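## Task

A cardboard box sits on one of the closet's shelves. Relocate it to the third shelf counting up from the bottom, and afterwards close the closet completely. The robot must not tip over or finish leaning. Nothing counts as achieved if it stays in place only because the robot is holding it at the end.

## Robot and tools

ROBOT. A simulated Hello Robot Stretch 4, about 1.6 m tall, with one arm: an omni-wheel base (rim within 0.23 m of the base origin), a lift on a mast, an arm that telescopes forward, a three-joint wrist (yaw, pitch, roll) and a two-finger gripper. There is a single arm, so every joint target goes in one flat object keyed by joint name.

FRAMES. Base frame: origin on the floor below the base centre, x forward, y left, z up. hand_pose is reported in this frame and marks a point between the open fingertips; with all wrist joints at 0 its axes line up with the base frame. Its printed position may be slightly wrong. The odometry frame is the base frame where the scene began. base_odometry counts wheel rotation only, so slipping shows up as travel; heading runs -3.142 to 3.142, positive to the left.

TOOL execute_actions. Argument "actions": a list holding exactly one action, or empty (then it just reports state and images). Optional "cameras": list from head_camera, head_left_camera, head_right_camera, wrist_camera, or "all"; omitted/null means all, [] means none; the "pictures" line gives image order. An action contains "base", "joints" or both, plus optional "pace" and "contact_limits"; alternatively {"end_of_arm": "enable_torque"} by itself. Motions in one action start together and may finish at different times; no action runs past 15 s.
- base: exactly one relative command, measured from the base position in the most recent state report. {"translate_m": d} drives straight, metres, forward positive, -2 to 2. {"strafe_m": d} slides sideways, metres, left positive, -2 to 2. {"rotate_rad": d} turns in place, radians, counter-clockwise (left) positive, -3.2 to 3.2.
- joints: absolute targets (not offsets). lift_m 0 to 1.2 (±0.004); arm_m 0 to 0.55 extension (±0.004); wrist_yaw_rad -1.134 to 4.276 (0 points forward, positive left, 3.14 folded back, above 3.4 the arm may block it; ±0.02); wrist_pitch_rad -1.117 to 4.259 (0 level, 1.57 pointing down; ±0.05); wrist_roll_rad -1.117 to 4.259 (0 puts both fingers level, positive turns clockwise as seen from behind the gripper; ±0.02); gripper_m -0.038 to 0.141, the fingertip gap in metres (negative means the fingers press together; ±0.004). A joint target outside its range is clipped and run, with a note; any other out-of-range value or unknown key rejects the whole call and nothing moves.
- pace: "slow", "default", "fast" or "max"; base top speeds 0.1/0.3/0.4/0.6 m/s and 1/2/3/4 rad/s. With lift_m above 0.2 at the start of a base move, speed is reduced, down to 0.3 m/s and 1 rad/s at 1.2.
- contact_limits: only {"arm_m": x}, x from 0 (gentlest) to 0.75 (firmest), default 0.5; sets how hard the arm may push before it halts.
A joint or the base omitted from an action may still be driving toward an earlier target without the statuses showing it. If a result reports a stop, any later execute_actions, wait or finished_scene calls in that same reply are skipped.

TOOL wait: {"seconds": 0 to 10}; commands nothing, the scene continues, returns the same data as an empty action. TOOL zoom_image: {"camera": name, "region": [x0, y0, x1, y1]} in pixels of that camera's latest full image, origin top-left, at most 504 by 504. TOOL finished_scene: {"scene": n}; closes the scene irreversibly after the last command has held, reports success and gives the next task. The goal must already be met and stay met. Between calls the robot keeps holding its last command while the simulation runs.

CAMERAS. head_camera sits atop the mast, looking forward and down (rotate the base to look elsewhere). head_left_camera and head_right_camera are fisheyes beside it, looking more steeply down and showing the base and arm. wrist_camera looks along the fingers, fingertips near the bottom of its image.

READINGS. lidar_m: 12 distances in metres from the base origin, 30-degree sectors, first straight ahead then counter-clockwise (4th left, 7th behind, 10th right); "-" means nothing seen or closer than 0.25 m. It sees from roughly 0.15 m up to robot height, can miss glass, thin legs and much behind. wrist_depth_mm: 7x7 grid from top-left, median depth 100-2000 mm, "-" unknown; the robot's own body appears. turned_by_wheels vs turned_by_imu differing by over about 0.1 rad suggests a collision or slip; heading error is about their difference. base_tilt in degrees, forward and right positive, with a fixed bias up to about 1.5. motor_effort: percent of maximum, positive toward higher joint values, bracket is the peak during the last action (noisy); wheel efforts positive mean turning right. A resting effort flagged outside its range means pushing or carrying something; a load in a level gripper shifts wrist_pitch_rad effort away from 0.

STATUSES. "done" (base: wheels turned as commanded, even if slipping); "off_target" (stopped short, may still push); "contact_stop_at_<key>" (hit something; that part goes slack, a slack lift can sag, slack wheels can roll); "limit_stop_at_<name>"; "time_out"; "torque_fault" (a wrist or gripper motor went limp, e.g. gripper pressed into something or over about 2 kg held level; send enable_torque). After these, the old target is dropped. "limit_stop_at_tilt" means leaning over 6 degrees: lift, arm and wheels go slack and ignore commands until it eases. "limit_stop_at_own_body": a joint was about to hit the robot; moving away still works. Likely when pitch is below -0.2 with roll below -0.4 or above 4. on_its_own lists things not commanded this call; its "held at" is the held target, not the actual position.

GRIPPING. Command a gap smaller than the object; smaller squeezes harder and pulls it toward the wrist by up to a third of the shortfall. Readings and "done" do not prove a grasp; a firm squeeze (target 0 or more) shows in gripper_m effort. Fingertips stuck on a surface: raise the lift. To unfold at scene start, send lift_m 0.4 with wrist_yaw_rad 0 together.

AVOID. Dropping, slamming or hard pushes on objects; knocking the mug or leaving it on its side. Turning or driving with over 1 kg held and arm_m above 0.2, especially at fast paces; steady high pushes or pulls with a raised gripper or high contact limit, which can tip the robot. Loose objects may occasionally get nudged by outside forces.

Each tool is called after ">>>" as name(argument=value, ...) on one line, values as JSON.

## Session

>>> execute_actions(actions=[{"joints":{"lift_m":0.8,"wrist_yaw_rad":0}}])

Scene clock: 3.43 s.
base_odometry: x=+0.000 y=+0.000 heading=+0.000 (m, m, rad; odometry frame)
turned_by_wheels: +0.000 (rad since the last result)
turned_by_imu: +0.000 (rad since the last result)
base_tilt: forward=+0.1 right=+0.2 (deg)
lidar_m: 1.27 1.51 1.48 1.56 2.21 1.99 2.09 2.32 2.23 2.35 2.07 1.17
base_status: not commanded
joint_positions: lift_m=+0.800 arm_m=-0.001 wrist_yaw_rad=+0.000 wrist_pitch_rad=+0.005 wrist_roll_rad=+0.001 gripper_m=+0.057
joint_status: all done
motor_effort: lift_m=+25(25) arm_m=-1(1) wrist_yaw_rad=+0(6) wrist_pitch_rad=-7(8) wrist_roll_rad=+1(1) gripper_m=-1(0) wheel_0=+1(1) wheel_1=+0(0) wheel_2=+1(1) (%)
hand_pose: x=+0.4583 y=-0.0873 z=+0.9764 quat_wxyz=(+1.000, +0.001, +0.002, +0.000) (m; base frame)
wrist_depth_mm: 1308 1618 - - 1756 1618 1464 / 1308 1661 - - 1808 1618 1499 / 1308 1618 - - 1808 1661 1499 / 1308 1618 - - 1863 1618 1499 / 1308 1618 1983 1921 1756 1576 1499 / 1308 1576 197 1255 202 1078 960 / 1308 1499 1983 113 1863 1618 1464
pictures: head_camera, head_left_camera, head_right_camera, wrist_camera
Images, in order (width x height): head_camera 420x560, head_left_camera 420x672, head_right_camera 420x672, wrist_camera 616x392.

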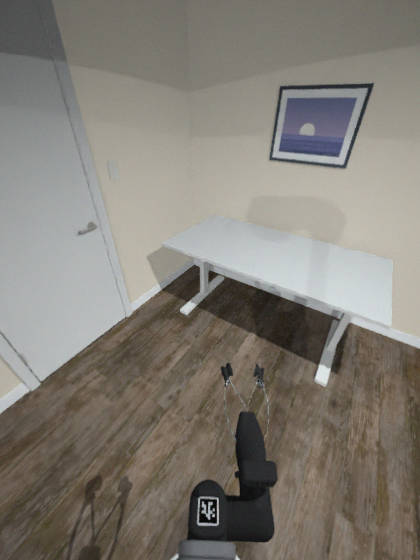

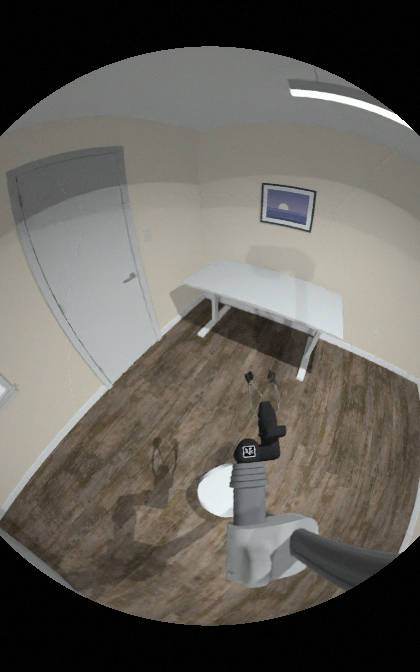

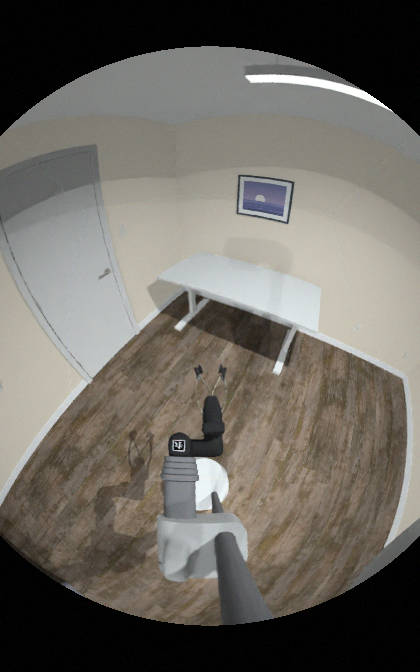

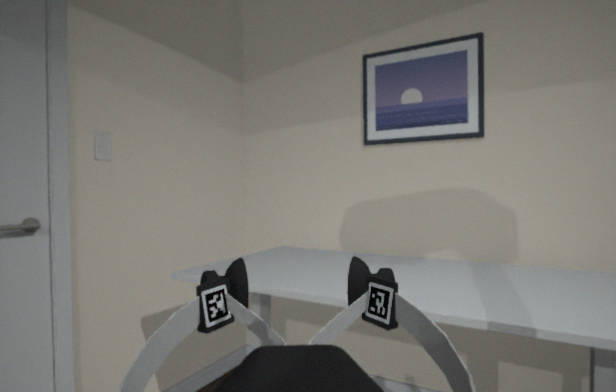

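>>> execute_actions(actions=[{"base":{"rotate_rad":-2.0}}])

Scene clock: 13.43 s.
base_odometry: x=+0.000 y=+0.000 heading=-2.000 (m, m, rad; odometry frame)
turned_by_wheels: -2.000 (rad since the last result)
turned_by_imu: -2.012 (rad since the last result)
base_tilt: forward=+0.0 right=+0.2 (deg)
lidar_m: 2.23 2.41 1.21 1.19 1.33 1.52 1.47 1.59 2.41 1.93 2.18 2.30
base_status: done
joint_positions: lift_m=+0.800 arm_m=-0.001 wrist_yaw_rad=+0.000 wrist_pitch_rad=+0.005 wrist_roll_rad=+0.001 gripper_m=+0.057
joint_status: not commanded
motor_effort: lift_m=+23(25) arm_m=-1(1) wrist_yaw_rad=+1(0) wrist_pitch_rad=-8(7) wrist_roll_rad=+1(0) gripper_m=-1(2) wheel_0=+1(8) wheel_1=+1(9) wheel_2=+1(11) (%)
hand_pose: x=+0.4583 y=-0.0875 z=+0.9766 quat_wxyz=(+1.000, +0.001, +0.002, +0.000) (m; base frame)
wrist_depth_mm: - - - - 1983 1921 1921 / - - - - 1983 1921 1983 / - - - - 1983 1983 1921 / - - - - 1983 1983 1983 / - - - - 1983 1921 1921 / - - 197 - 202 1983 1921 / - - - 113 1983 1983 1921
pictures: head_camera, head_left_camera, head_right_camera, wrist_camera
Images, in order (width x height): head_camera 420x560, head_left_camera 420x672, head_right_camera 420x672, wrist_camera 616x392.

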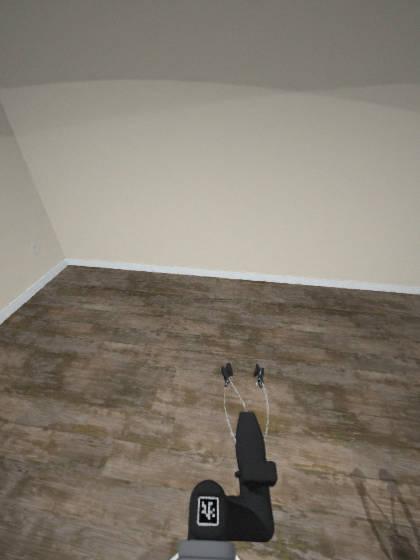

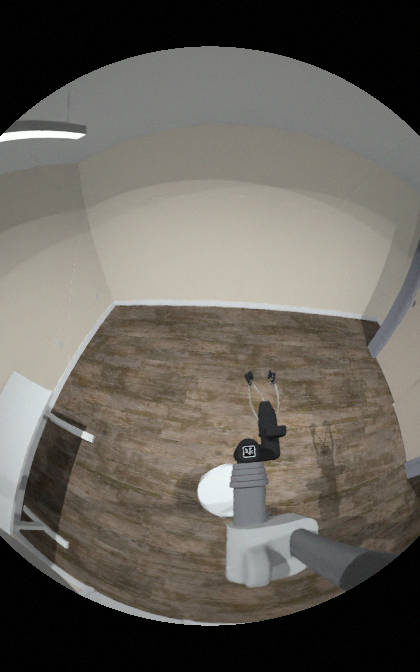

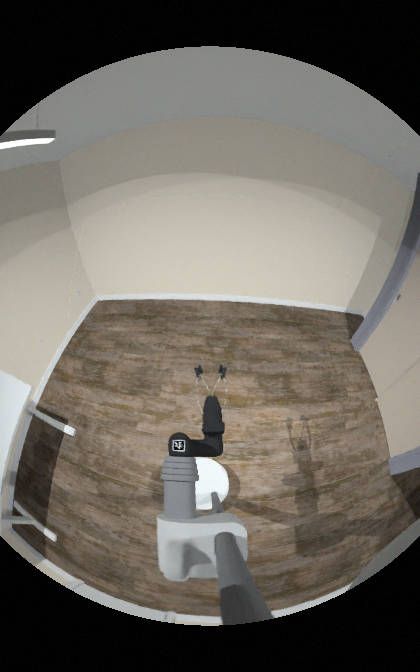

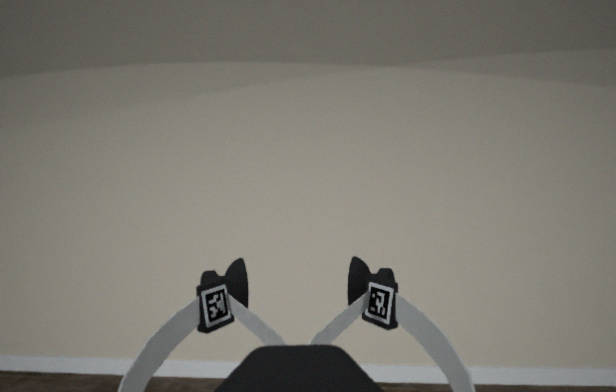

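The closet is further to the right.

>>> execute_actions(actions=[{"base":{"rotate_rad":-1.45}}])

Scene clock: 18.00 s.
base_odometry: x=+0.000 y=+0.000 heading=+2.834 (m, m, rad; odometry frame)
turned_by_wheels: -1.449 (rad since the last result)
turned_by_imu: -1.458 (rad since the last result)
base_tilt: forward=+0.1 right=+0.2 (deg)
lidar_m: 1.97 2.27 2.23 2.23 2.48 1.21 1.20 1.39 1.46 1.50 1.65 1.95
base_status: done
joint_positions: lift_m=+0.800 arm_m=-0.001 wrist_yaw_rad=+0.000 wrist_pitch_rad=+0.005 wrist_roll_rad=+0.001 gripper_m=+0.057
joint_status: not commanded
motor_effort: lift_m=+22(23) arm_m=-1(1) wrist_yaw_rad=+1(1) wrist_pitch_rad=-8(7) wrist_roll_rad=+0(1) gripper_m=-2(1) wheel_0=+4(8) wheel_1=+3(9) wheel_2=+3(8) (%)
hand_pose: x=+0.4583 y=-0.0875 z=+0.9766 quat_wxyz=(+1.000, +0.001, +0.002, +0.000) (m; base frame)
wrist_depth_mm: - 1983 1921 1756 1708 - - / - 1983 1921 1808 1708 - - / - 1983 1921 1808 1708 - - / - - 1921 1808 1708 - - / - 1983 1921 1808 1708 - - / - - 197 1808 202 - - / - - 1921 113 1756 - -
pictures: head_camera, head_left_camera, head_right_camera, wrist_camera
Images, in order (width x height): head_camera 420x560, head_left_camera 420x672, head_right_camera 420x672, wrist_camera 616x392.

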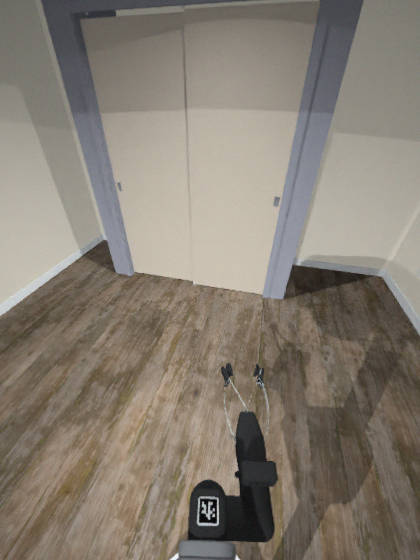

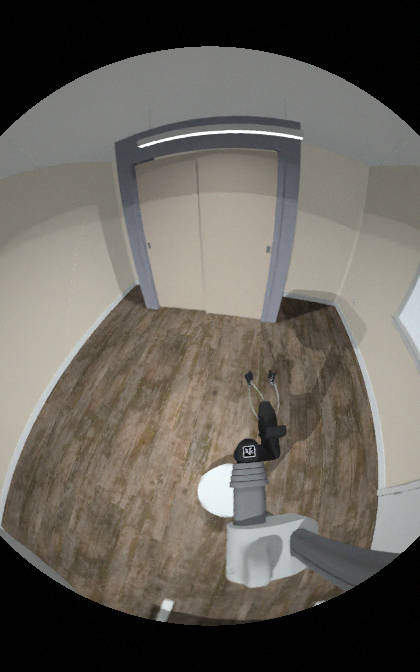

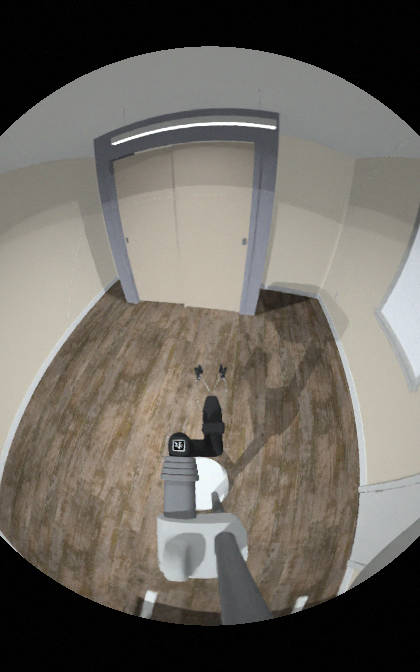

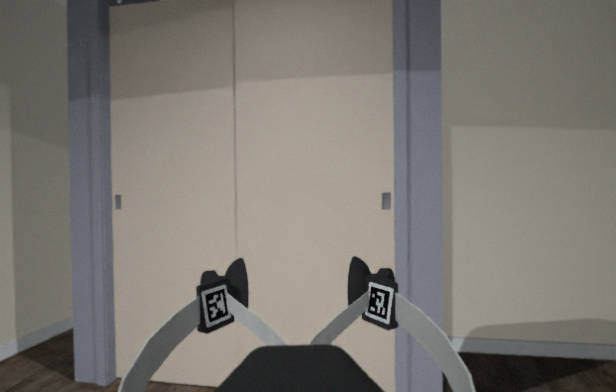

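>>> execute_actions(actions=[{"base":{"rotate_rad":-0.22},"joints":{"wrist_roll_rad":1.57,"gripper_m":0.0}}], cameras=["head_camera","wrist_camera"])

Scene clock: 27.17 s.
base_odometry: x=+0.000 y=+0.000 heading=+2.615 (m, m, rad; odometry frame)
turned_by_wheels: -0.220 (rad since the last result)
turned_by_imu: -0.221 (rad since the last result)
base_tilt: forward=+0.0 right=+0.2 (deg)
lidar_m: 1.96 2.06 2.32 2.22 2.32 2.14 1.19 1.25 1.53 1.45 1.56 2.07
base_status: done
joint_positions: lift_m=+0.800 arm_m=-0.001 wrist_yaw_rad=+0.000 wrist_pitch_rad=+0.005 wrist_roll_rad=+1.570 gripper_m=+0.000
joint_status: all done
motor_effort: lift_m=+22(22) arm_m=-1(1) wrist_yaw_rad=+2(2) wrist_pitch_rad=-7(9) wrist_roll_rad=+2(6) gripper_m=-1(3) wheel_0=+2(8) wheel_1=+2(7) wheel_2=+2(10) (%)
hand_pose: x=+0.4583 y=-0.0875 z=+0.9766 quat_wxyz=(+0.707, +0.707, +0.002, -0.002) (m; base frame)
wrist_depth_mm: - - - - - 1921 1336 / - - - - - 1921 1336 / - - - - - 1808 1336 / 1708 1756 1756 1808 1756 1756 1336 / 1708 1756 1808 1808 1808 1808 1366 / 1756 1756 190 196 1756 1808 1366 / 1756 1756 1808 113 1808 1808 1366
pictures: head_camera, wrist_camera
Images, in order (width x height): head_camera 420x560, wrist_camera 616x392.

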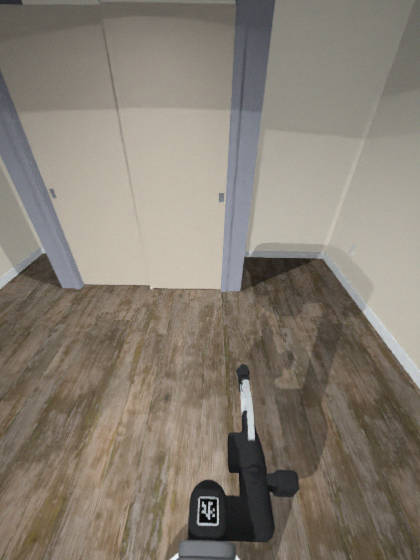

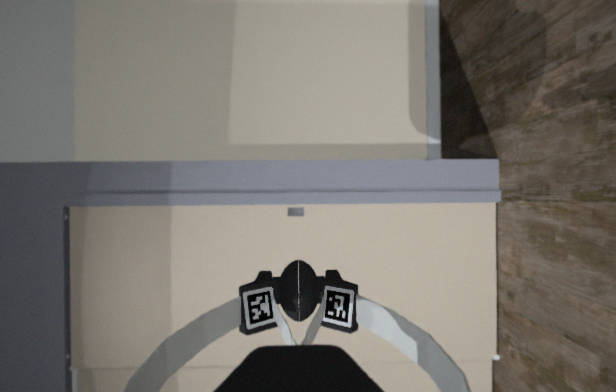

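>>> execute_actions(actions=[{"base":{"translate_m":1.2},"pace":"fast"}], cameras=["wrist_camera"])

Scene clock: 35.67 s.
base_odometry: x=-1.037 y=+0.603 heading=+2.615 (m, m, rad; odometry frame)
turned_by_wheels: +0.000 (rad since the last result)
turned_by_imu: -0.002 (rad since the last result)
base_tilt: forward=+0.0 right=+0.3 (deg)
lidar_m: 0.76 0.82 1.18 2.27 2.35 3.17 3.26 2.09 1.49 1.43 1.52 0.82
base_status: done
joint_positions: lift_m=+0.800 arm_m=-0.001 wrist_yaw_rad=+0.000 wrist_pitch_rad=+0.005 wrist_roll_rad=+1.570 gripper_m=+0.000
joint_status: not commanded
motor_effort: lift_m=+22(23) arm_m=-1(1) wrist_yaw_rad=+0(0) wrist_pitch_rad=-6(8) wrist_roll_rad=+2(1) gripper_m=-4(2) wheel_0=+3(9) wheel_1=+3(8) wheel_2=-2(13) (%)
hand_pose: x=+0.4583 y=-0.0874 z=+0.9766 quat_wxyz=(+0.707, +0.707, +0.002, -0.002) (m; base frame)
wrist_depth_mm: 1281 1308 1308 1308 1308 1308 1336 / 1281 1281 1308 1308 1308 1308 1308 / 549 554 564 564 569 574 574 / 554 559 559 564 559 559 564 / 569 574 580 585 585 585 591 / 564 574 190 196 585 591 591 / 569 569 574 113 585 591 591
pictures: wrist_camera
Images, in order (width x height): wrist_camera 616x392.

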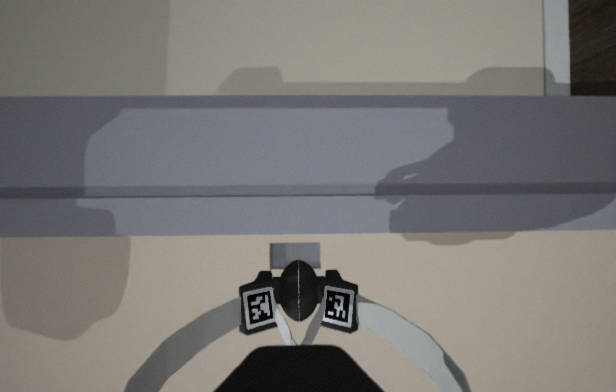

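>>> execute_actions(actions=[{"base":{"strafe_m":0.047},"joints":{"arm_m":0.28}}], cameras=["wrist_camera"])

Scene clock: 46.87 s.
base_odometry: x=-1.061 y=+0.563 heading=+2.615 (m, m, rad; odometry frame)
turned_by_wheels: +0.000 (rad since the last result)
turned_by_imu: +0.000 (rad since the last result)
base_tilt: forward=+0.1 right=+0.2 (deg)
lidar_m: 0.77 0.82 1.19 2.22 2.29 3.08 3.28 2.18 1.54 1.48 1.57 0.78
base_status: done
joint_positions: lift_m=+0.800 arm_m=+0.279 wrist_yaw_rad=+0.000 wrist_pitch_rad=+0.005 wrist_roll_rad=+1.570 gripper_m=+0.000
joint_status: all done
motor_effort: lift_m=+22(23) arm_m=+4(5) wrist_yaw_rad=+1(2) wrist_pitch_rad=-7(6) wrist_roll_rad=+0(1) gripper_m=-4(3) wheel_0=-2(10) wheel_1=+2(9) wheel_2=+0(1) (%)
hand_pose: x=+0.7387 y=-0.0874 z=+0.9767 quat_wxyz=(+0.707, +0.707, +0.002, -0.002) (m; base frame)
wrist_depth_mm: 278 281 282 285 287 289 291 / 278 281 283 285 286 289 291 / 265 267 270 271 273 274 277 / 265 266 268 271 272 273 277 / 294 296 298 310 303 306 307 / 294 296 190 196 301 304 307 / 293 294 297 113 301 304 306
pictures: wrist_camera
Images, in order (width x height): wrist_camera 616x392.

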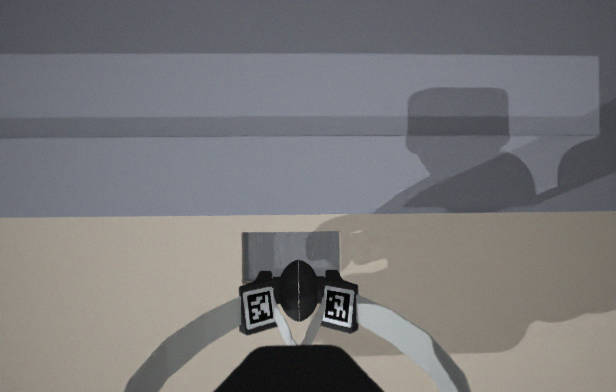

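>>> execute_actions(actions=[{"joints":{"arm_m":0.39},"contact_limits":{"arm_m":0.2},"pace":"slow"}], cameras=[])

Scene clock: 50.80 s.
base_odometry: x=-1.061 y=+0.562 heading=+2.615 (m, m, rad; odometry frame)
turned_by_wheels: +0.000 (rad since the last result)
turned_by_imu: +0.000 (rad since the last result)
base_tilt: forward=+0.1 right=+0.2 (deg)
lidar_m: 0.76 0.81 1.17 2.20 2.32 3.08 3.25 2.18 1.56 1.48 1.60 0.82
base_status: not commanded
joint_positions: lift_m=+0.800 arm_m=+0.352 wrist_yaw_rad=-0.003 wrist_pitch_rad=+0.005 wrist_roll_rad=+1.570 gripper_m=+0.000
joint_status: arm_m contact_stop (moved +0.073 of +0.111)
on_its_own: arm_m is slack since a contact_stop (your +0.390 is given up)
motor_effort: lift_m=+22(22) arm_m=+0(15) wrist_yaw_rad=+9(25) wrist_pitch_rad=-5(7) wrist_roll_rad=+1(0) gripper_m=-3(0) wheel_0=+2(2) wheel_1=+3(3) wheel_2=-4(6) (%)
contact_limits: arm_m 0.2
hand_pose: x=+0.8115 y=-0.0882 z=+0.9767 quat_wxyz=(+0.707, +0.707, +0.001, -0.003) (m; base frame)
wrist_depth_mm: 208 209 211 212 214 216 217 / 208 209 211 212 214 216 217 / 193 195 197 198 200 202 202 / 193 195 196 197 200 201 202 / 224 226 228 230 232 234 235 / 224 226 190 196 231 233 234 / 224 225 227 113 230 233 234
pictures: none
No camera images: the call's "cameras" was empty. Leave "cameras" out to get every camera's image.

>>> execute_actions(actions=[{"base":{"strafe_m":0.45},"pace":"slow"}], cameras=["wrist_camera","head_camera"])

Scene clock: 59.13 s.
base_odometry: x=-1.287 y=+0.174 heading=+2.614 (m, m, rad; odometry frame)
turned_by_wheels: -0.001 (rad since the last result)
turned_by_imu: -0.006 (rad since the last result)
base_tilt: forward=+0.0 right=+0.2 (deg)
lidar_m: 0.77 0.80 1.13 1.74 1.85 2.46 3.27 2.52 2.04 1.93 2.02 0.94
base_status: done
joint_positions: lift_m=+0.800 arm_m=+0.348 wrist_yaw_rad=-0.013 wrist_pitch_rad=+0.005 wrist_roll_rad=+1.570 gripper_m=+0.000
joint_status: not commanded
on_its_own: arm_m is slack since a contact_stop (your +0.390 is given up); wrist_yaw_rad is at rest, and its effort (+37) is outside its rest range (-13 to +13)
motor_effort: lift_m=+22(22) arm_m=+0(0) wrist_yaw_rad=+37(41) wrist_pitch_rad=-7(6) wrist_roll_rad=+1(1) gripper_m=-2(4) wheel_0=-7(17) wheel_1=+3(7) wheel_2=-8(7) (%)
hand_pose: x=+0.8065 y=-0.0910 z=+0.9767 quat_wxyz=(+0.707, +0.707, -0.003, -0.006) (m; base frame)
wrist_depth_mm: 946 750 960 960 960 931 778 / 931 759 946 960 960 654 778 / 931 750 931 960 946 647 778 / 917 750 946 931 960 609 768 / 223 224 226 229 229 231 233 / 221 223 189 204 228 230 232 / 220 221 223 113 227 229 231
pictures: head_camera, wrist_camera
Images, in order (width x height): head_camera 420x560, wrist_camera 616x392.

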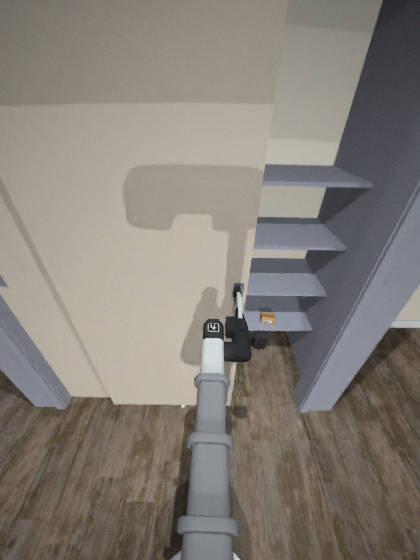

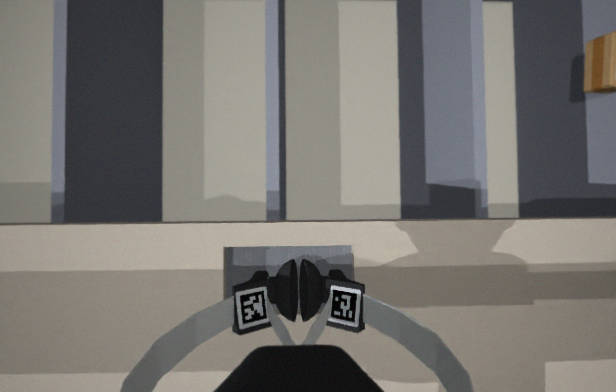

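>>> execute_actions(actions=[{"base":{"strafe_m":0.33},"pace":"slow"}], cameras=["head_camera"])

Scene clock: 67.50 s.
torque_fault: wrist_yaw_rad switched itself off since the last result.
base_odometry: x=-1.453 y=-0.111 heading=+2.614 (m, m, rad; odometry frame)
turned_by_wheels: +0.000 (rad since the last result)
turned_by_imu: -0.009 (rad since the last result)
base_tilt: forward=+0.1 right=+0.2 (deg)
lidar_m: 0.75 0.78 1.06 1.42 1.48 2.01 3.25 2.52 2.36 2.25 1.16 0.83
base_status: done
joint_positions: lift_m=+0.800 arm_m=+0.344 wrist_yaw_rad=-0.170 wrist_pitch_rad=+0.005 wrist_roll_rad=+1.570 gripper_m=+0.000
joint_status: not commanded
on_its_own: arm_m is slack since a contact_stop (your +0.390 is given up); wrist_yaw_rad is off since a torque_fault, until you send "end_of_arm": "enable_torque" (your +0.000 is given up)
motor_effort: lift_m=+23(22) arm_m=+0(0) wrist_yaw_rad=+1(100) wrist_pitch_rad=-7(7) wrist_roll_rad=+1(1) gripper_m=-2(5) wheel_0=-3(33) wheel_1=+3(7) wheel_2=-2(19) (%)
hand_pose: x=+0.7841 y=-0.1350 z=+0.9767 quat_wxyz=(+0.705, +0.704, -0.058, -0.062) (m; base frame)
wrist_depth_mm: 1060 750 1078 1078 960 991 759 / 1025 750 1042 1042 976 991 778 / 991 647 1008 683 778 603 732 / 246 248 253 264 253 256 258 / 240 242 243 245 247 248 250 / 233 234 190 196 239 242 243 / 227 228 229 113 233 235 236
pictures: head_camera
Images, in order (width x height): head_camera 420x560.

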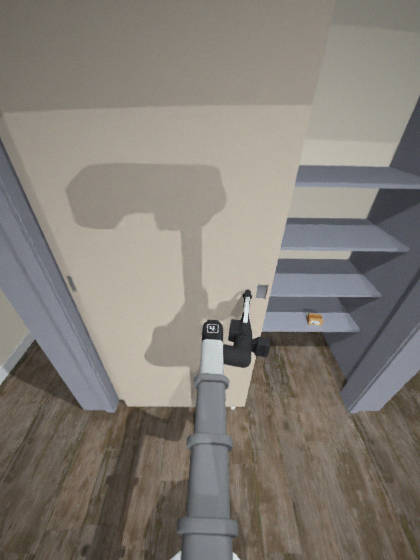

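>>> execute_actions(actions=[{"end_of_arm":"enable_torque"}], cameras=[])

>>> execute_actions(actions=[{"joints":{"arm_m":0.1}}], cameras=[])

Scene clock: 71.93 s.
base_odometry: x=-1.453 y=-0.111 heading=+2.614 (m, m, rad; odometry frame)
turned_by_wheels: +0.000 (rad since the last result)
turned_by_imu: +0.000 (rad since the last result)
base_tilt: forward=+0.1 right=+0.2 (deg)
lidar_m: 0.77 0.81 1.07 1.43 1.46 2.01 3.27 2.48 2.35 2.26 1.16 0.83
base_status: not commanded
joint_positions: lift_m=+0.800 arm_m=+0.344 wrist_yaw_rad=-0.170 wrist_pitch_rad=+0.005 wrist_roll_rad=+1.570 gripper_m=+0.000
joint_status: not commanded
end_of_arm: enable_torque: each motor that was off is on again
on_its_own: wrist_yaw_rad is held at -0.170, not at your +0.000, since a torque_fault; arm_m is slack since a contact_stop (your +0.390 is given up)
motor_effort: lift_m=+22(22) arm_m=+0(0) wrist_yaw_rad=+0(0) wrist_pitch_rad=-5(6) wrist_roll_rad=+1(1) gripper_m=-2(3) wheel_0=-3(3) wheel_1=+4(4) wheel_2=-2(2) (%)
hand_pose: x=+0.7841 y=-0.1350 z=+0.9767 quat_wxyz=(+0.705, +0.704, -0.058, -0.062) (m; base frame)
wrist_depth_mm: 1042 750 1060 1060 960 991 759 / 1025 759 1042 1042 976 991 778 / 991 654 1008 683 778 603 723 / 247 248 252 264 254 256 257 / 239 242 243 246 247 249 250 / 233 235 190 196 239 242 244 / 227 227 229 113 232 236 236
pictures: none
No camera images: the call's "cameras" was empty. Leave "cameras" out to get every camera's image.

Scene clock: 73.77 s.
base_odometry: x=-1.453 y=-0.111 heading=+2.614 (m, m, rad; odometry frame)
turned_by_wheels: +0.000 (rad since the last result)
turned_by_imu: +0.000 (rad since the last result)
base_tilt: forward=+0.1 right=+0.2 (deg)
lidar_m: 0.77 0.81 1.03 1.42 1.49 1.99 3.27 2.50 2.38 2.24 1.19 0.81
base_status: not commanded
joint_positions: lift_m=+0.800 arm_m=+0.101 wrist_yaw_rad=-0.170 wrist_pitch_rad=+0.005 wrist_roll_rad=+1.570 gripper_m=+0.000
joint_status: all done
on_its_own: wrist_yaw_rad is held at -0.170, not at your +0.000, since a torque_fault
motor_effort: lift_m=+22(22) arm_m=-4(1) wrist_yaw_rad=+1(2) wrist_pitch_rad=-7(8) wrist_roll_rad=+1(1) gripper_m=-4(2) wheel_0=-3(3) wheel_1=+3(3) wheel_2=-2(2) (%)
hand_pose: x=+0.5412 y=-0.1350 z=+0.9766 quat_wxyz=(+0.705, +0.704, -0.058, -0.062) (m; base frame)
wrist_depth_mm: 1308 1281 1308 1308 1255 1118 1229 / 1281 1281 1281 1281 1308 1118 1281 / 1255 1229 1255 1281 1255 1138 1229 / 1182 878 1229 1229 878 991 866 / 473 477 477 484 488 492 496 / 462 466 190 196 473 473 480 / 449 449 452 113 459 462 466
pictures: none
No camera images: the call's "cameras" was empty. Leave "cameras" out to get every camera's image.

Now reset the wrist, lower toward the bottom shelf, and look.

>>> execute_actions(actions=[{"joints":{"wrist_yaw_rad":0,"wrist_roll_rad":0,"gripper_m":0.13,"lift_m":0.3,"arm_m":0.0}}], cameras=["wrist_camera","head_camera"])

Scene clock: 79.90 s.
base_odometry: x=-1.453 y=-0.111 heading=+2.614 (m, m, rad; odometry frame)
turned_by_wheels: +0.000 (rad since the last result)
turned_by_imu: -0.001 (rad since the last result)
base_tilt: forward=+0.1 right=+0.2 (deg)
lidar_m: 0.74 0.78 1.04 1.42 1.48 2.00 3.28 2.53 2.35 2.25 1.18 0.82
base_status: not commanded
joint_positions: lift_m=+0.300 arm_m=+0.001 wrist_yaw_rad=+0.000 wrist_pitch_rad=+0.005 wrist_roll_rad=+0.000 gripper_m=+0.130
joint_status: all done
motor_effort: lift_m=+15(22) arm_m=-4(0) wrist_yaw_rad=+1(4) wrist_pitch_rad=-7(8) wrist_roll_rad=+0(5) gripper_m=+0(4) wheel_0=-3(3) wheel_1=+3(3) wheel_2=-2(2) (%)
hand_pose: x=+0.4601 y=-0.0874 z=+0.4773 quat_wxyz=(+1.000, +0.000, +0.002, +0.000) (m; base frame)
wrist_depth_mm: 535 544 549 554 946 1078 1078 / 539 544 549 559 1308 1308 1229 / 539 549 554 559 891 1229 1138 / 539 544 554 564 1308 1308 1229 / 544 544 554 564 569 1336 1138 / 544 214 554 564 564 1308 1255 / 544 554 559 113 1042 1078 1118
pictures: head_camera, wrist_camera
Images, in order (width x height): head_camera 420x560, wrist_camera 616x392.

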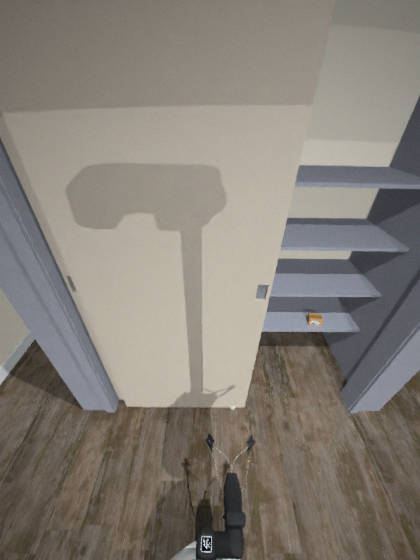

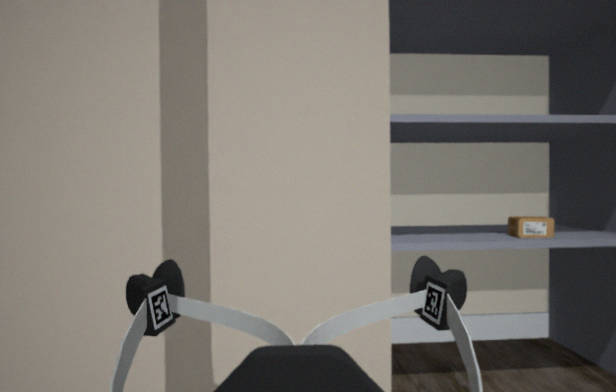

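>>> execute_actions(actions=[{"base":{"rotate_rad":0.06}}], cameras=[])

>>> execute_actions(actions=[{"base":{"strafe_m":-0.65}}], cameras=["wrist_camera"])

Scene clock: 92.57 s.
base_odometry: x=-1.453 y=-0.111 heading=+2.673 (m, m, rad; odometry frame)
turned_by_wheels: +0.059 (rad since the last result)
turned_by_imu: +0.059 (rad since the last result)
base_tilt: forward=+0.0 right=+0.2 (deg)
lidar_m: 0.75 0.80 1.48 1.42 1.51 2.14 3.29 2.61 2.33 2.24 1.18 0.80
base_status: done
joint_positions: lift_m=+0.300 arm_m=+0.001 wrist_yaw_rad=+0.000 wrist_pitch_rad=+0.005 wrist_roll_rad=+0.000 gripper_m=+0.130
joint_status: not commanded
motor_effort: lift_m=+14(14) arm_m=-4(4) wrist_yaw_rad=+1(1) wrist_pitch_rad=-8(8) wrist_roll_rad=+0(0) gripper_m=+1(1) wheel_0=-2(5) wheel_1=-2(4) wheel_2=-2(7) (%)
hand_pose: x=+0.4601 y=-0.0874 z=+0.4773 quat_wxyz=(+1.000, +0.000, +0.002, +0.000) (m; base frame)
wrist_depth_mm: 554 549 554 554 549 1078 1078 / 554 559 549 554 554 1281 1281 / 559 559 554 559 554 1229 1229 / 559 559 554 559 559 1281 1281 / 559 559 559 559 554 1281 1229 / 559 214 559 559 559 1281 1281 / 559 564 559 113 559 1078 1138
pictures: none
No camera images: the call's "cameras" was empty. Leave "cameras" out to get every camera's image.

Scene clock: 96.07 s.
base_odometry: x=-1.160 y=+0.469 heading=+2.673 (m, m, rad; odometry frame)
turned_by_wheels: +0.000 (rad since the last result)
turned_by_imu: -0.004 (rad since the last result)
base_tilt: forward=+0.1 right=+0.2 (deg)
lidar_m: 1.05 0.85 1.10 2.09 2.20 3.03 3.31 2.26 1.68 1.62 1.74 0.78
base_status: done
joint_positions: lift_m=+0.300 arm_m=+0.001 wrist_yaw_rad=+0.000 wrist_pitch_rad=+0.005 wrist_roll_rad=+0.000 gripper_m=+0.130
joint_status: not commanded
motor_effort: lift_m=+16(16) arm_m=-4(4) wrist_yaw_rad=+1(1) wrist_pitch_rad=-8(7) wrist_roll_rad=+0(0) gripper_m=+0(1) wheel_0=+1(10) wheel_1=-1(9) wheel_2=+0(1) (%)
hand_pose: x=+0.4601 y=-0.0874 z=+0.4772 quat_wxyz=(+1.000, +0.000, +0.002, +0.000) (m; base frame)
wrist_depth_mm: 1060 1060 1060 1060 1008 517 517 / 1255 1255 1229 1255 1205 517 521 / 1118 1138 1160 1182 976 521 521 / 1255 1255 1255 1255 1255 521 521 / 1255 1255 1255 1182 931 521 521 / 1281 215 1255 1255 634 512 525 / 1160 1098 1160 113 1098 525 525
pictures: wrist_camera
Images, in order (width x height): wrist_camera 616x392.

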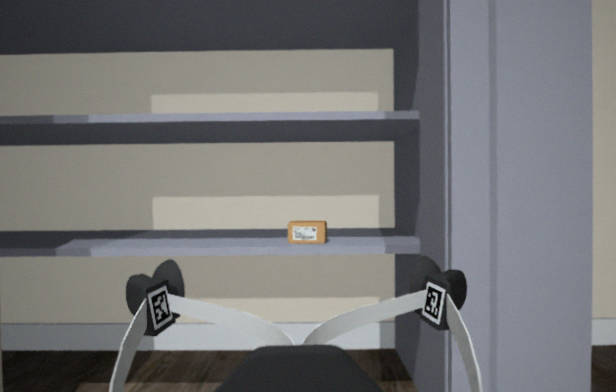

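>>> execute_actions(actions=[{"base":{"translate_m":0.3},"joints":{"wrist_pitch_rad":0.4,"lift_m":0.4}}], cameras=["wrist_camera","head_camera"])

Scene clock: 115.97 s.
base_odometry: x=-1.428 y=+0.604 heading=+2.674 (m, m, rad; odometry frame)
turned_by_wheels: +0.000 (rad since the last result)
turned_by_imu: -0.001 (rad since the last result)
base_tilt: forward=+0.1 right=+0.2 (deg)
lidar_m: 0.74 0.60 0.68 2.07 2.20 3.07 3.63 2.31 1.69 1.58 0.63 0.52
base_status: done
joint_positions: lift_m=+0.400 arm_m=+0.001 wrist_yaw_rad=+0.000 wrist_pitch_rad=+0.402 wrist_roll_rad=+0.000 gripper_m=+0.130
joint_status: all done
motor_effort: lift_m=+25(25) arm_m=-4(4) wrist_yaw_rad=+0(0) wrist_pitch_rad=-5(7) wrist_roll_rad=+0(0) gripper_m=+1(1) wheel_0=+3(7) wheel_1=+3(7) wheel_2=-1(11) (%)
hand_pose: x=+0.4371 y=-0.0874 z=+0.4650 quat_wxyz=(+0.980, +0.000, +0.200, +0.000) (m; base frame)
wrist_depth_mm: 854 854 854 866 854 615 439 / 904 904 917 917 904 621 290 / 768 759 750 634 759 621 290 / 1025 1025 1025 1025 976 580 289 / 1060 1060 1060 1060 1060 615 289 / 891 214 831 904 842 364 290 / 741 715 750 113 750 387 290
pictures: head_camera, wrist_camera
Images, in order (width x height): head_camera 420x560, wrist_camera 616x392.

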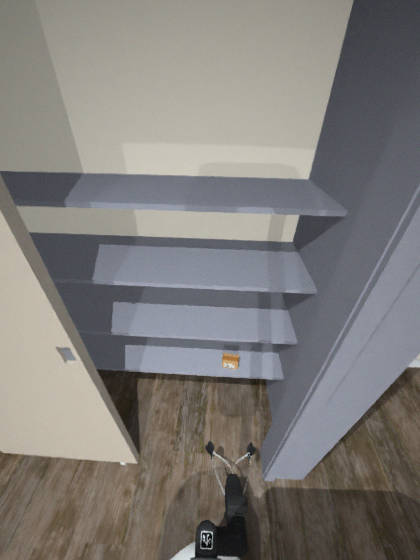

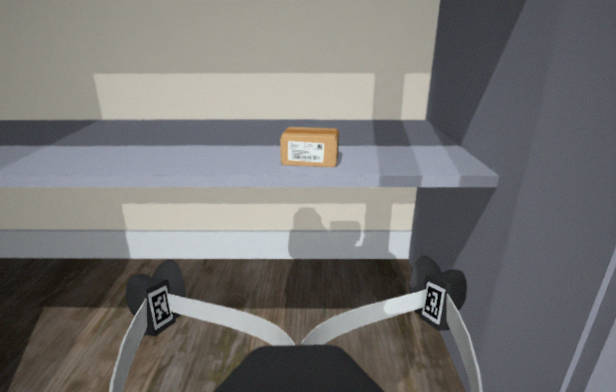

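>>> execute_actions(actions=[{"joints":{"lift_m":0.355,"arm_m":0.36},"contact_limits":{"arm_m":0.25}}], cameras=["wrist_camera"])

Scene clock: 127.03 s.
base_odometry: x=-1.428 y=+0.604 heading=+2.673 (m, m, rad; odometry frame)
turned_by_wheels: +0.000 (rad since the last result)
turned_by_imu: -0.001 (rad since the last result)
base_tilt: forward=+0.1 right=+0.2 (deg)
lidar_m: 0.74 0.58 0.69 2.09 2.18 3.08 3.64 2.32 1.67 1.61 0.59 0.50
base_status: not commanded
joint_positions: lift_m=+0.355 arm_m=+0.344 wrist_yaw_rad=-0.006 wrist_pitch_rad=+0.399 wrist_roll_rad=+0.000 gripper_m=+0.130
joint_status: arm_m contact_stop (moved +0.344 of +0.359); the others done
on_its_own: arm_m is slack since a contact_stop (your +0.360 is given up); wrist_yaw_rad is at rest, and its effort (+19) is outside its rest range (-13 to +13)
motor_effort: lift_m=+19(23) arm_m=+0(13) wrist_yaw_rad=+19(44) wrist_pitch_rad=+3(20) wrist_roll_rad=+2(2) gripper_m=+2(0) wheel_0=+3(3) wheel_1=+2(3) wheel_2=-4(8) (%)
contact_limits: arm_m 0.25
hand_pose: x=+0.7806 y=-0.0891 z=+0.4216 quat_wxyz=(+0.980, +0.001, +0.198, -0.003) (m; base frame)
wrist_depth_mm: 544 544 544 549 544 549 436 / 569 574 574 580 580 574 436 / 597 591 597 597 597 554 436 / 394 397 397 270 373 397 397 / 293 293 294 267 281 294 296 / 242 204 244 245 242 239 244 / 691 676 699 113 699 580 439
pictures: wrist_camera
Images, in order (width x height): wrist_camera 616x392.

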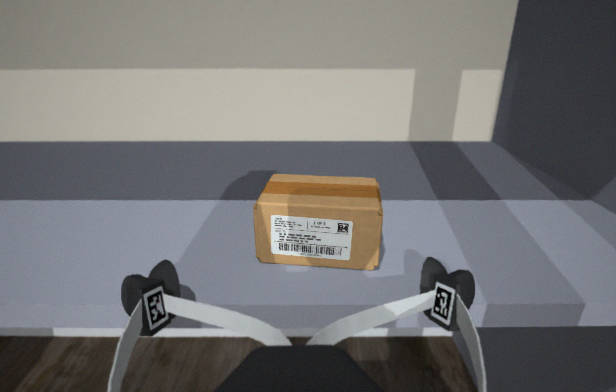

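>>> execute_actions(actions=[{"joints":{"lift_m":0.395,"arm_m":0.33}}], cameras=[])

>>> execute_actions(actions=[{"joints":{"arm_m":0.40},"contact_limits":{"arm_m":0.25},"pace":"slow"}], cameras=["wrist_camera"])

Scene clock: 135.10 s.
base_odometry: x=-1.428 y=+0.604 heading=+2.673 (m, m, rad; odometry frame)
turned_by_wheels: +0.000 (rad since the last result)
turned_by_imu: +0.000 (rad since the last result)
base_tilt: forward=+0.1 right=+0.2 (deg)
lidar_m: 0.74 0.61 0.68 2.08 2.19 3.03 3.65 2.26 1.68 1.61 0.58 0.48
base_status: not commanded
joint_positions: lift_m=+0.395 arm_m=+0.331 wrist_yaw_rad=+0.000 wrist_pitch_rad=+0.402 wrist_roll_rad=+0.000 gripper_m=+0.130
joint_status: all done
motor_effort: lift_m=+25(27) arm_m=-4(7) wrist_yaw_rad=+1(19) wrist_pitch_rad=-6(5) wrist_roll_rad=+2(2) gripper_m=+2(1) wheel_0=+3(3) wheel_1=+2(2) wheel_2=-4(4) (%)
hand_pose: x=+0.7671 y=-0.0875 z=+0.4600 quat_wxyz=(+0.980, +0.000, +0.200, +0.000) (m; base frame)
wrist_depth_mm: 559 559 554 554 559 554 442 / 591 591 591 591 591 585 442 / 621 615 621 615 621 609 442 / 480 480 484 480 480 480 424 / 357 357 359 291 343 359 359 / 285 214 265 286 266 276 286 / 715 691 715 113 715 554 421
pictures: none
No camera images: the call's "cameras" was empty. Leave "cameras" out to get every camera's image.

Scene clock: 137.07 s.
base_odometry: x=-1.428 y=+0.604 heading=+2.673 (m, m, rad; odometry frame)
turned_by_wheels: +0.000 (rad since the last result)
turned_by_imu: +0.000 (rad since the last result)
base_tilt: forward=+0.1 right=+0.2 (deg)
lidar_m: 0.76 0.59 0.66 2.08 2.17 3.07 3.67 2.30 1.69 1.63 0.61 0.50
base_status: not commanded
joint_positions: lift_m=+0.395 arm_m=+0.399 wrist_yaw_rad=+0.000 wrist_pitch_rad=+0.402 wrist_roll_rad=+0.000 gripper_m=+0.130
joint_status: all done
motor_effort: lift_m=+25(25) arm_m=+4(3) wrist_yaw_rad=+1(1) wrist_pitch_rad=-6(6) wrist_roll_rad=+2(2) gripper_m=+0(1) wheel_0=+3(3) wheel_1=+2(2) wheel_2=-4(4) (%)
contact_limits: arm_m 0.25
hand_pose: x=+0.8356 y=-0.0875 z=+0.4600 quat_wxyz=(+0.980, +0.000, +0.200, +0.000) (m; base frame)
wrist_depth_mm: 496 492 496 496 496 496 442 / 525 525 525 525 521 521 445 / 559 554 554 559 559 554 445 / 480 480 480 484 480 480 424 / 357 359 359 266 362 359 357 / 286 215 265 223 222 274 286 / 237 230 238 113 230 230 237
pictures: wrist_camera
Images, in order (width x height): wrist_camera 616x392.

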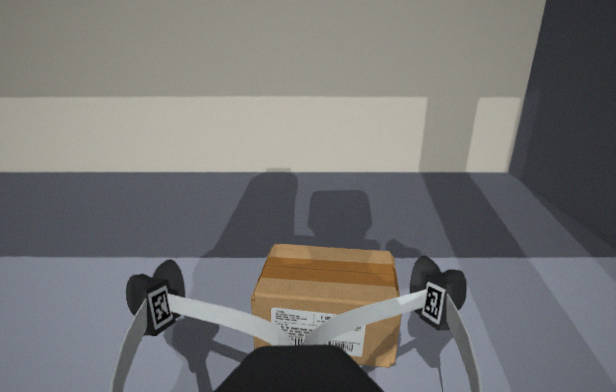

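>>> execute_actions(actions=[{"joints":{"lift_m":0.372,"arm_m":0.42},"contact_limits":{"arm_m":0.25},"pace":"slow"}], cameras=["wrist_camera"])

Scene clock: 142.90 s.
base_odometry: x=-1.428 y=+0.604 heading=+2.673 (m, m, rad; odometry frame)
turned_by_wheels: +0.000 (rad since the last result)
turned_by_imu: +0.000 (rad since the last result)
base_tilt: forward=+0.1 right=+0.2 (deg)
lidar_m: 0.74 0.58 0.68 2.07 2.18 3.07 3.66 2.31 1.68 1.62 0.63 0.49
base_status: not commanded
joint_positions: lift_m=+0.372 arm_m=+0.419 wrist_yaw_rad=+0.000 wrist_pitch_rad=+0.402 wrist_roll_rad=+0.000 gripper_m=+0.130
joint_status: all done
motor_effort: lift_m=+14(23) arm_m=+4(8) wrist_yaw_rad=+1(1) wrist_pitch_rad=-5(6) wrist_roll_rad=+2(1) gripper_m=-1(1) wheel_0=+3(3) wheel_1=+2(2) wheel_2=-4(4) (%)
contact_limits: arm_m 0.25
hand_pose: x=+0.8556 y=-0.0875 z=+0.4378 quat_wxyz=(+0.980, +0.000, +0.200, +0.000) (m; base frame)
wrist_depth_mm: 477 477 477 477 473 473 445 / 504 504 504 500 508 504 445 / 535 535 535 535 539 535 445 / 424 424 424 424 427 427 404 / 317 319 317 225 237 319 319 / 252 214 214 199 197 244 253 / 210 204 211 113 211 203 210
pictures: wrist_camera
Images, in order (width x height): wrist_camera 616x392.

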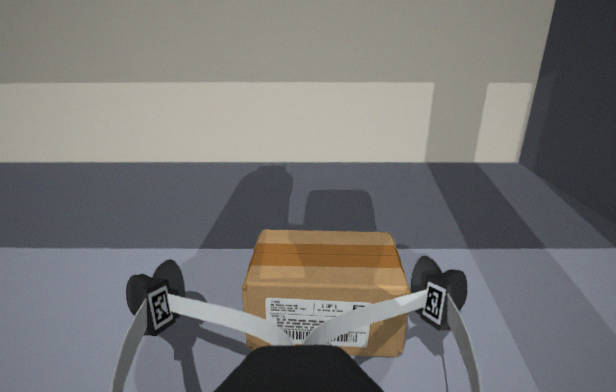

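>>> execute_actions(actions=[{"joints":{"gripper_m":0.05},"pace":"slow"}], cameras=["wrist_camera"])

Scene clock: 150.00 s.
base_odometry: x=-1.428 y=+0.604 heading=+2.673 (m, m, rad; odometry frame)
turned_by_wheels: +0.000 (rad since the last result)
turned_by_imu: -0.001 (rad since the last result)
base_tilt: forward=+0.0 right=+0.2 (deg)
lidar_m: 0.75 0.59 0.68 2.06 2.18 3.06 3.64 2.32 1.68 1.63 0.60 0.50
base_status: not commanded
joint_positions: lift_m=+0.372 arm_m=+0.419 wrist_yaw_rad=+0.000 wrist_pitch_rad=+0.403 wrist_roll_rad=+0.000 gripper_m=+0.050
joint_status: all done
motor_effort: lift_m=+14(14) arm_m=+4(4) wrist_yaw_rad=+1(2) wrist_pitch_rad=-8(8) wrist_roll_rad=+2(2) gripper_m=-14(12) wheel_0=+3(3) wheel_1=+2(2) wheel_2=-4(4) (%)
hand_pose: x=+0.8555 y=-0.0875 z=+0.4376 quat_wxyz=(+0.980, +0.000, +0.200, +0.000) (m; base frame)
wrist_depth_mm: 477 477 477 477 477 473 445 / 504 504 504 504 504 504 445 / 535 530 535 530 530 535 449 / 421 424 421 424 424 424 407 / 315 315 242 216 301 317 317 / 252 242 195 191 189 252 252 / 208 202 204 113 210 203 209
pictures: wrist_camera
Images, in order (width x height): wrist_camera 616x392.

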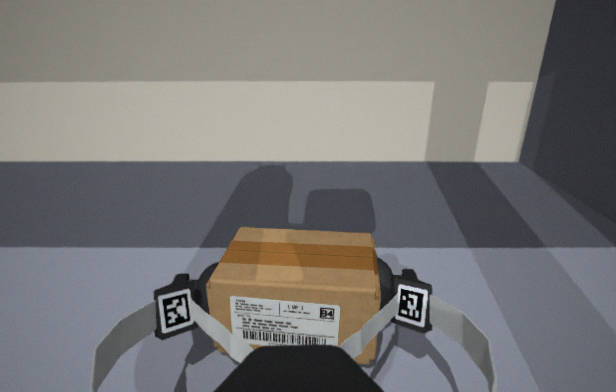

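Gripped. Lift a bit and retract.

>>> execute_actions(actions=[{"joints":{"lift_m":0.41},"pace":"slow"}], cameras=[])

>>> execute_actions(actions=[{"joints":{"arm_m":0.02}}], cameras=["wrist_camera","head_camera"])

Scene clock: 155.33 s.
base_odometry: x=-1.428 y=+0.604 heading=+2.673 (m, m, rad; odometry frame)
turned_by_wheels: +0.000 (rad since the last result)
turned_by_imu: +0.000 (rad since the last result)
base_tilt: forward=+0.1 right=+0.3 (deg)
lidar_m: 0.75 0.60 0.68 2.08 2.19 3.04 3.62 2.31 1.70 1.62 0.62 0.51
base_status: not commanded
joint_positions: lift_m=+0.410 arm_m=+0.419 wrist_yaw_rad=+0.000 wrist_pitch_rad=+0.403 wrist_roll_rad=+0.000 gripper_m=+0.050
joint_status: all done
motor_effort: lift_m=+25(25) arm_m=+4(4) wrist_yaw_rad=+1(2) wrist_pitch_rad=-8(7) wrist_roll_rad=+2(1) gripper_m=-14(13) wheel_0=+3(3) wheel_1=+2(2) wheel_2=-4(4) (%)
hand_pose: x=+0.8555 y=-0.0875 z=+0.4746 quat_wxyz=(+0.980, +0.000, +0.200, +0.000) (m; base frame)
wrist_depth_mm: 473 477 477 473 477 477 442 / 504 504 508 504 504 504 445 / 535 535 535 535 535 535 445 / 512 512 512 512 517 517 445 / 384 384 242 216 366 384 384 / 306 294 194 191 189 307 307 / 254 246 247 113 255 247 255
pictures: none
No camera images: the call's "cameras" was empty. Leave "cameras" out to get every camera's image.

Scene clock: 157.63 s.
base_odometry: x=-1.428 y=+0.604 heading=+2.673 (m, m, rad; odometry frame)
turned_by_wheels: +0.000 (rad since the last result)
turned_by_imu: +0.000 (rad since the last result)
base_tilt: forward=+0.0 right=+0.2 (deg)
lidar_m: 0.75 0.60 0.68 2.07 2.19 3.05 3.65 2.30 1.69 1.61 0.60 0.52
base_status: not commanded
joint_positions: lift_m=+0.410 arm_m=+0.021 wrist_yaw_rad=+0.000 wrist_pitch_rad=+0.403 wrist_roll_rad=+0.000 gripper_m=+0.050
joint_status: all done
motor_effort: lift_m=+25(26) arm_m=-4(2) wrist_yaw_rad=+2(1) wrist_pitch_rad=-11(11) wrist_roll_rad=+1(2) gripper_m=-14(14) wheel_0=+3(3) wheel_1=+2(2) wheel_2=-4(4) (%)
hand_pose: x=+0.4569 y=-0.0874 z=+0.4745 quat_wxyz=(+0.980, +0.000, +0.200, +0.000) (m; base frame)
wrist_depth_mm: 831 831 842 842 842 615 442 / 891 891 891 891 891 621 433 / 788 788 778 788 778 621 290 / 603 597 603 603 597 559 291 / 1060 1042 242 216 960 621 291 / 904 878 194 191 189 574 290 / 750 723 732 113 750 375 297
pictures: head_camera, wrist_camera
Images, in order (width x height): head_camera 420x560, wrist_camera 616x392.

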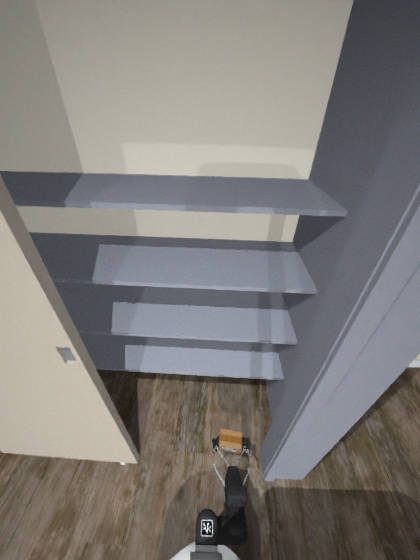

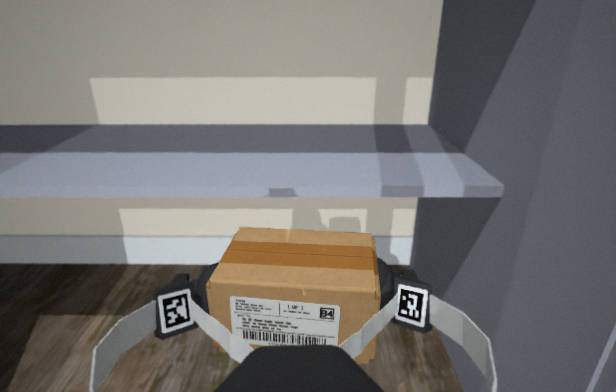

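>>> execute_actions(actions=[{"joints":{"lift_m":1.02}}], cameras=["wrist_camera"])

Scene clock: 164.43 s.
base_odometry: x=-1.428 y=+0.604 heading=+2.673 (m, m, rad; odometry frame)
turned_by_wheels: +0.000 (rad since the last result)
turned_by_imu: -0.001 (rad since the last result)
base_tilt: forward=+0.1 right=+0.2 (deg)
lidar_m: 0.75 0.61 0.69 2.07 2.18 3.01 3.65 2.29 1.67 1.63 0.62 0.50
base_status: not commanded
joint_positions: lift_m=+1.020 arm_m=+0.021 wrist_yaw_rad=+0.000 wrist_pitch_rad=+0.403 wrist_roll_rad=+0.000 gripper_m=+0.050
joint_status: all done
motor_effort: lift_m=+25(25) arm_m=-4(4) wrist_yaw_rad=+1(1) wrist_pitch_rad=-10(10) wrist_roll_rad=+2(2) gripper_m=-15(16) wheel_0=+3(3) wheel_1=+2(2) wheel_2=-4(4) (%)
hand_pose: x=+0.4569 y=-0.0874 z=+1.0845 quat_wxyz=(+0.980, +0.000, +0.200, +0.000) (m; base frame)
wrist_depth_mm: 842 842 842 842 842 615 442 / 891 891 878 891 891 621 433 / 788 788 788 778 788 621 290 / 603 603 603 603 609 564 291 / 946 960 242 216 866 621 290 / 759 723 194 191 189 574 290 / 960 946 946 113 946 375 297
pictures: wrist_camera
Images, in order (width x height): wrist_camera 616x392.

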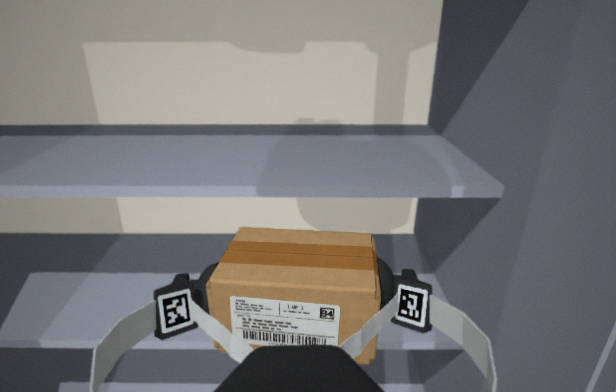

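>>> execute_actions(actions=[{"joints":{"arm_m":0.40}}], cameras=[])

>>> execute_actions(actions=[{"joints":{"lift_m":0.983},"pace":"slow"}], cameras=["wrist_camera"])

Scene clock: 175.03 s.
base_odometry: x=-1.428 y=+0.604 heading=+2.673 (m, m, rad; odometry frame)
turned_by_wheels: +0.000 (rad since the last result)
turned_by_imu: -0.001 (rad since the last result)
base_tilt: forward=+0.1 right=+0.2 (deg)
lidar_m: 0.76 0.58 0.68 2.07 2.21 3.07 3.64 2.32 1.69 1.64 0.60 0.48
base_status: not commanded
joint_positions: lift_m=+1.020 arm_m=+0.399 wrist_yaw_rad=+0.000 wrist_pitch_rad=+0.403 wrist_roll_rad=+0.000 gripper_m=+0.050
joint_status: all done
motor_effort: lift_m=+25(25) arm_m=+4(3) wrist_yaw_rad=+0(1) wrist_pitch_rad=-9(11) wrist_roll_rad=+2(2) gripper_m=-13(17) wheel_0=+3(3) wheel_1=+2(2) wheel_2=-4(4) (%)
hand_pose: x=+0.8356 y=-0.0874 z=+1.0846 quat_wxyz=(+0.980, +0.000, +0.200, +0.000) (m; base frame)
wrist_depth_mm: 496 496 496 496 496 496 445 / 521 525 525 521 525 525 445 / 559 559 554 559 559 554 449 / 512 517 521 512 517 517 445 / 384 384 242 216 368 387 384 / 307 294 194 191 189 307 306 / 254 247 247 113 256 248 255
pictures: none
No camera images: the call's "cameras" was empty. Leave "cameras" out to get every camera's image.

Scene clock: 176.17 s.
base_odometry: x=-1.428 y=+0.604 heading=+2.673 (m, m, rad; odometry frame)
turned_by_wheels: +0.000 (rad since the last result)
turned_by_imu: +0.000 (rad since the last result)
base_tilt: forward=+0.0 right=+0.2 (deg)
lidar_m: 0.76 0.59 0.67 2.06 2.18 3.07 3.63 2.30 1.69 1.62 0.61 0.50
base_status: not commanded
joint_positions: lift_m=+0.983 arm_m=+0.399 wrist_yaw_rad=+0.000 wrist_pitch_rad=+0.403 wrist_roll_rad=+0.000 gripper_m=+0.050
joint_status: all done
motor_effort: lift_m=+15(25) arm_m=+4(4) wrist_yaw_rad=+0(1) wrist_pitch_rad=-8(10) wrist_roll_rad=+2(1) gripper_m=-14(14) wheel_0=+3(3) wheel_1=+2(2) wheel_2=-4(4) (%)
hand_pose: x=+0.8356 y=-0.0874 z=+1.0485 quat_wxyz=(+0.980, +0.000, +0.200, +0.000) (m; base frame)
wrist_depth_mm: 496 496 496 492 496 496 445 / 521 525 525 521 525 525 445 / 549 549 549 549 549 549 445 / 424 427 427 427 424 427 404 / 317 319 242 216 303 319 319 / 253 244 194 192 188 255 255 / 211 204 205 113 211 205 211
pictures: wrist_camera
Images, in order (width x height): wrist_camera 616x392.

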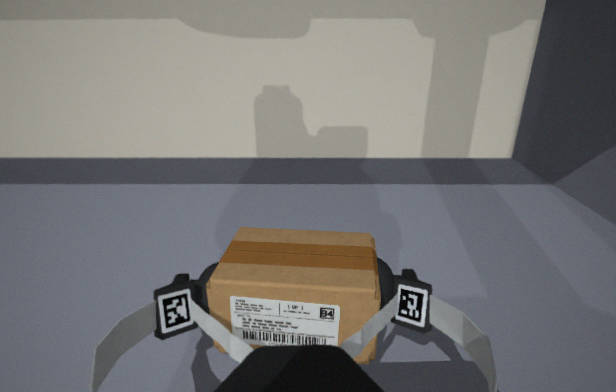

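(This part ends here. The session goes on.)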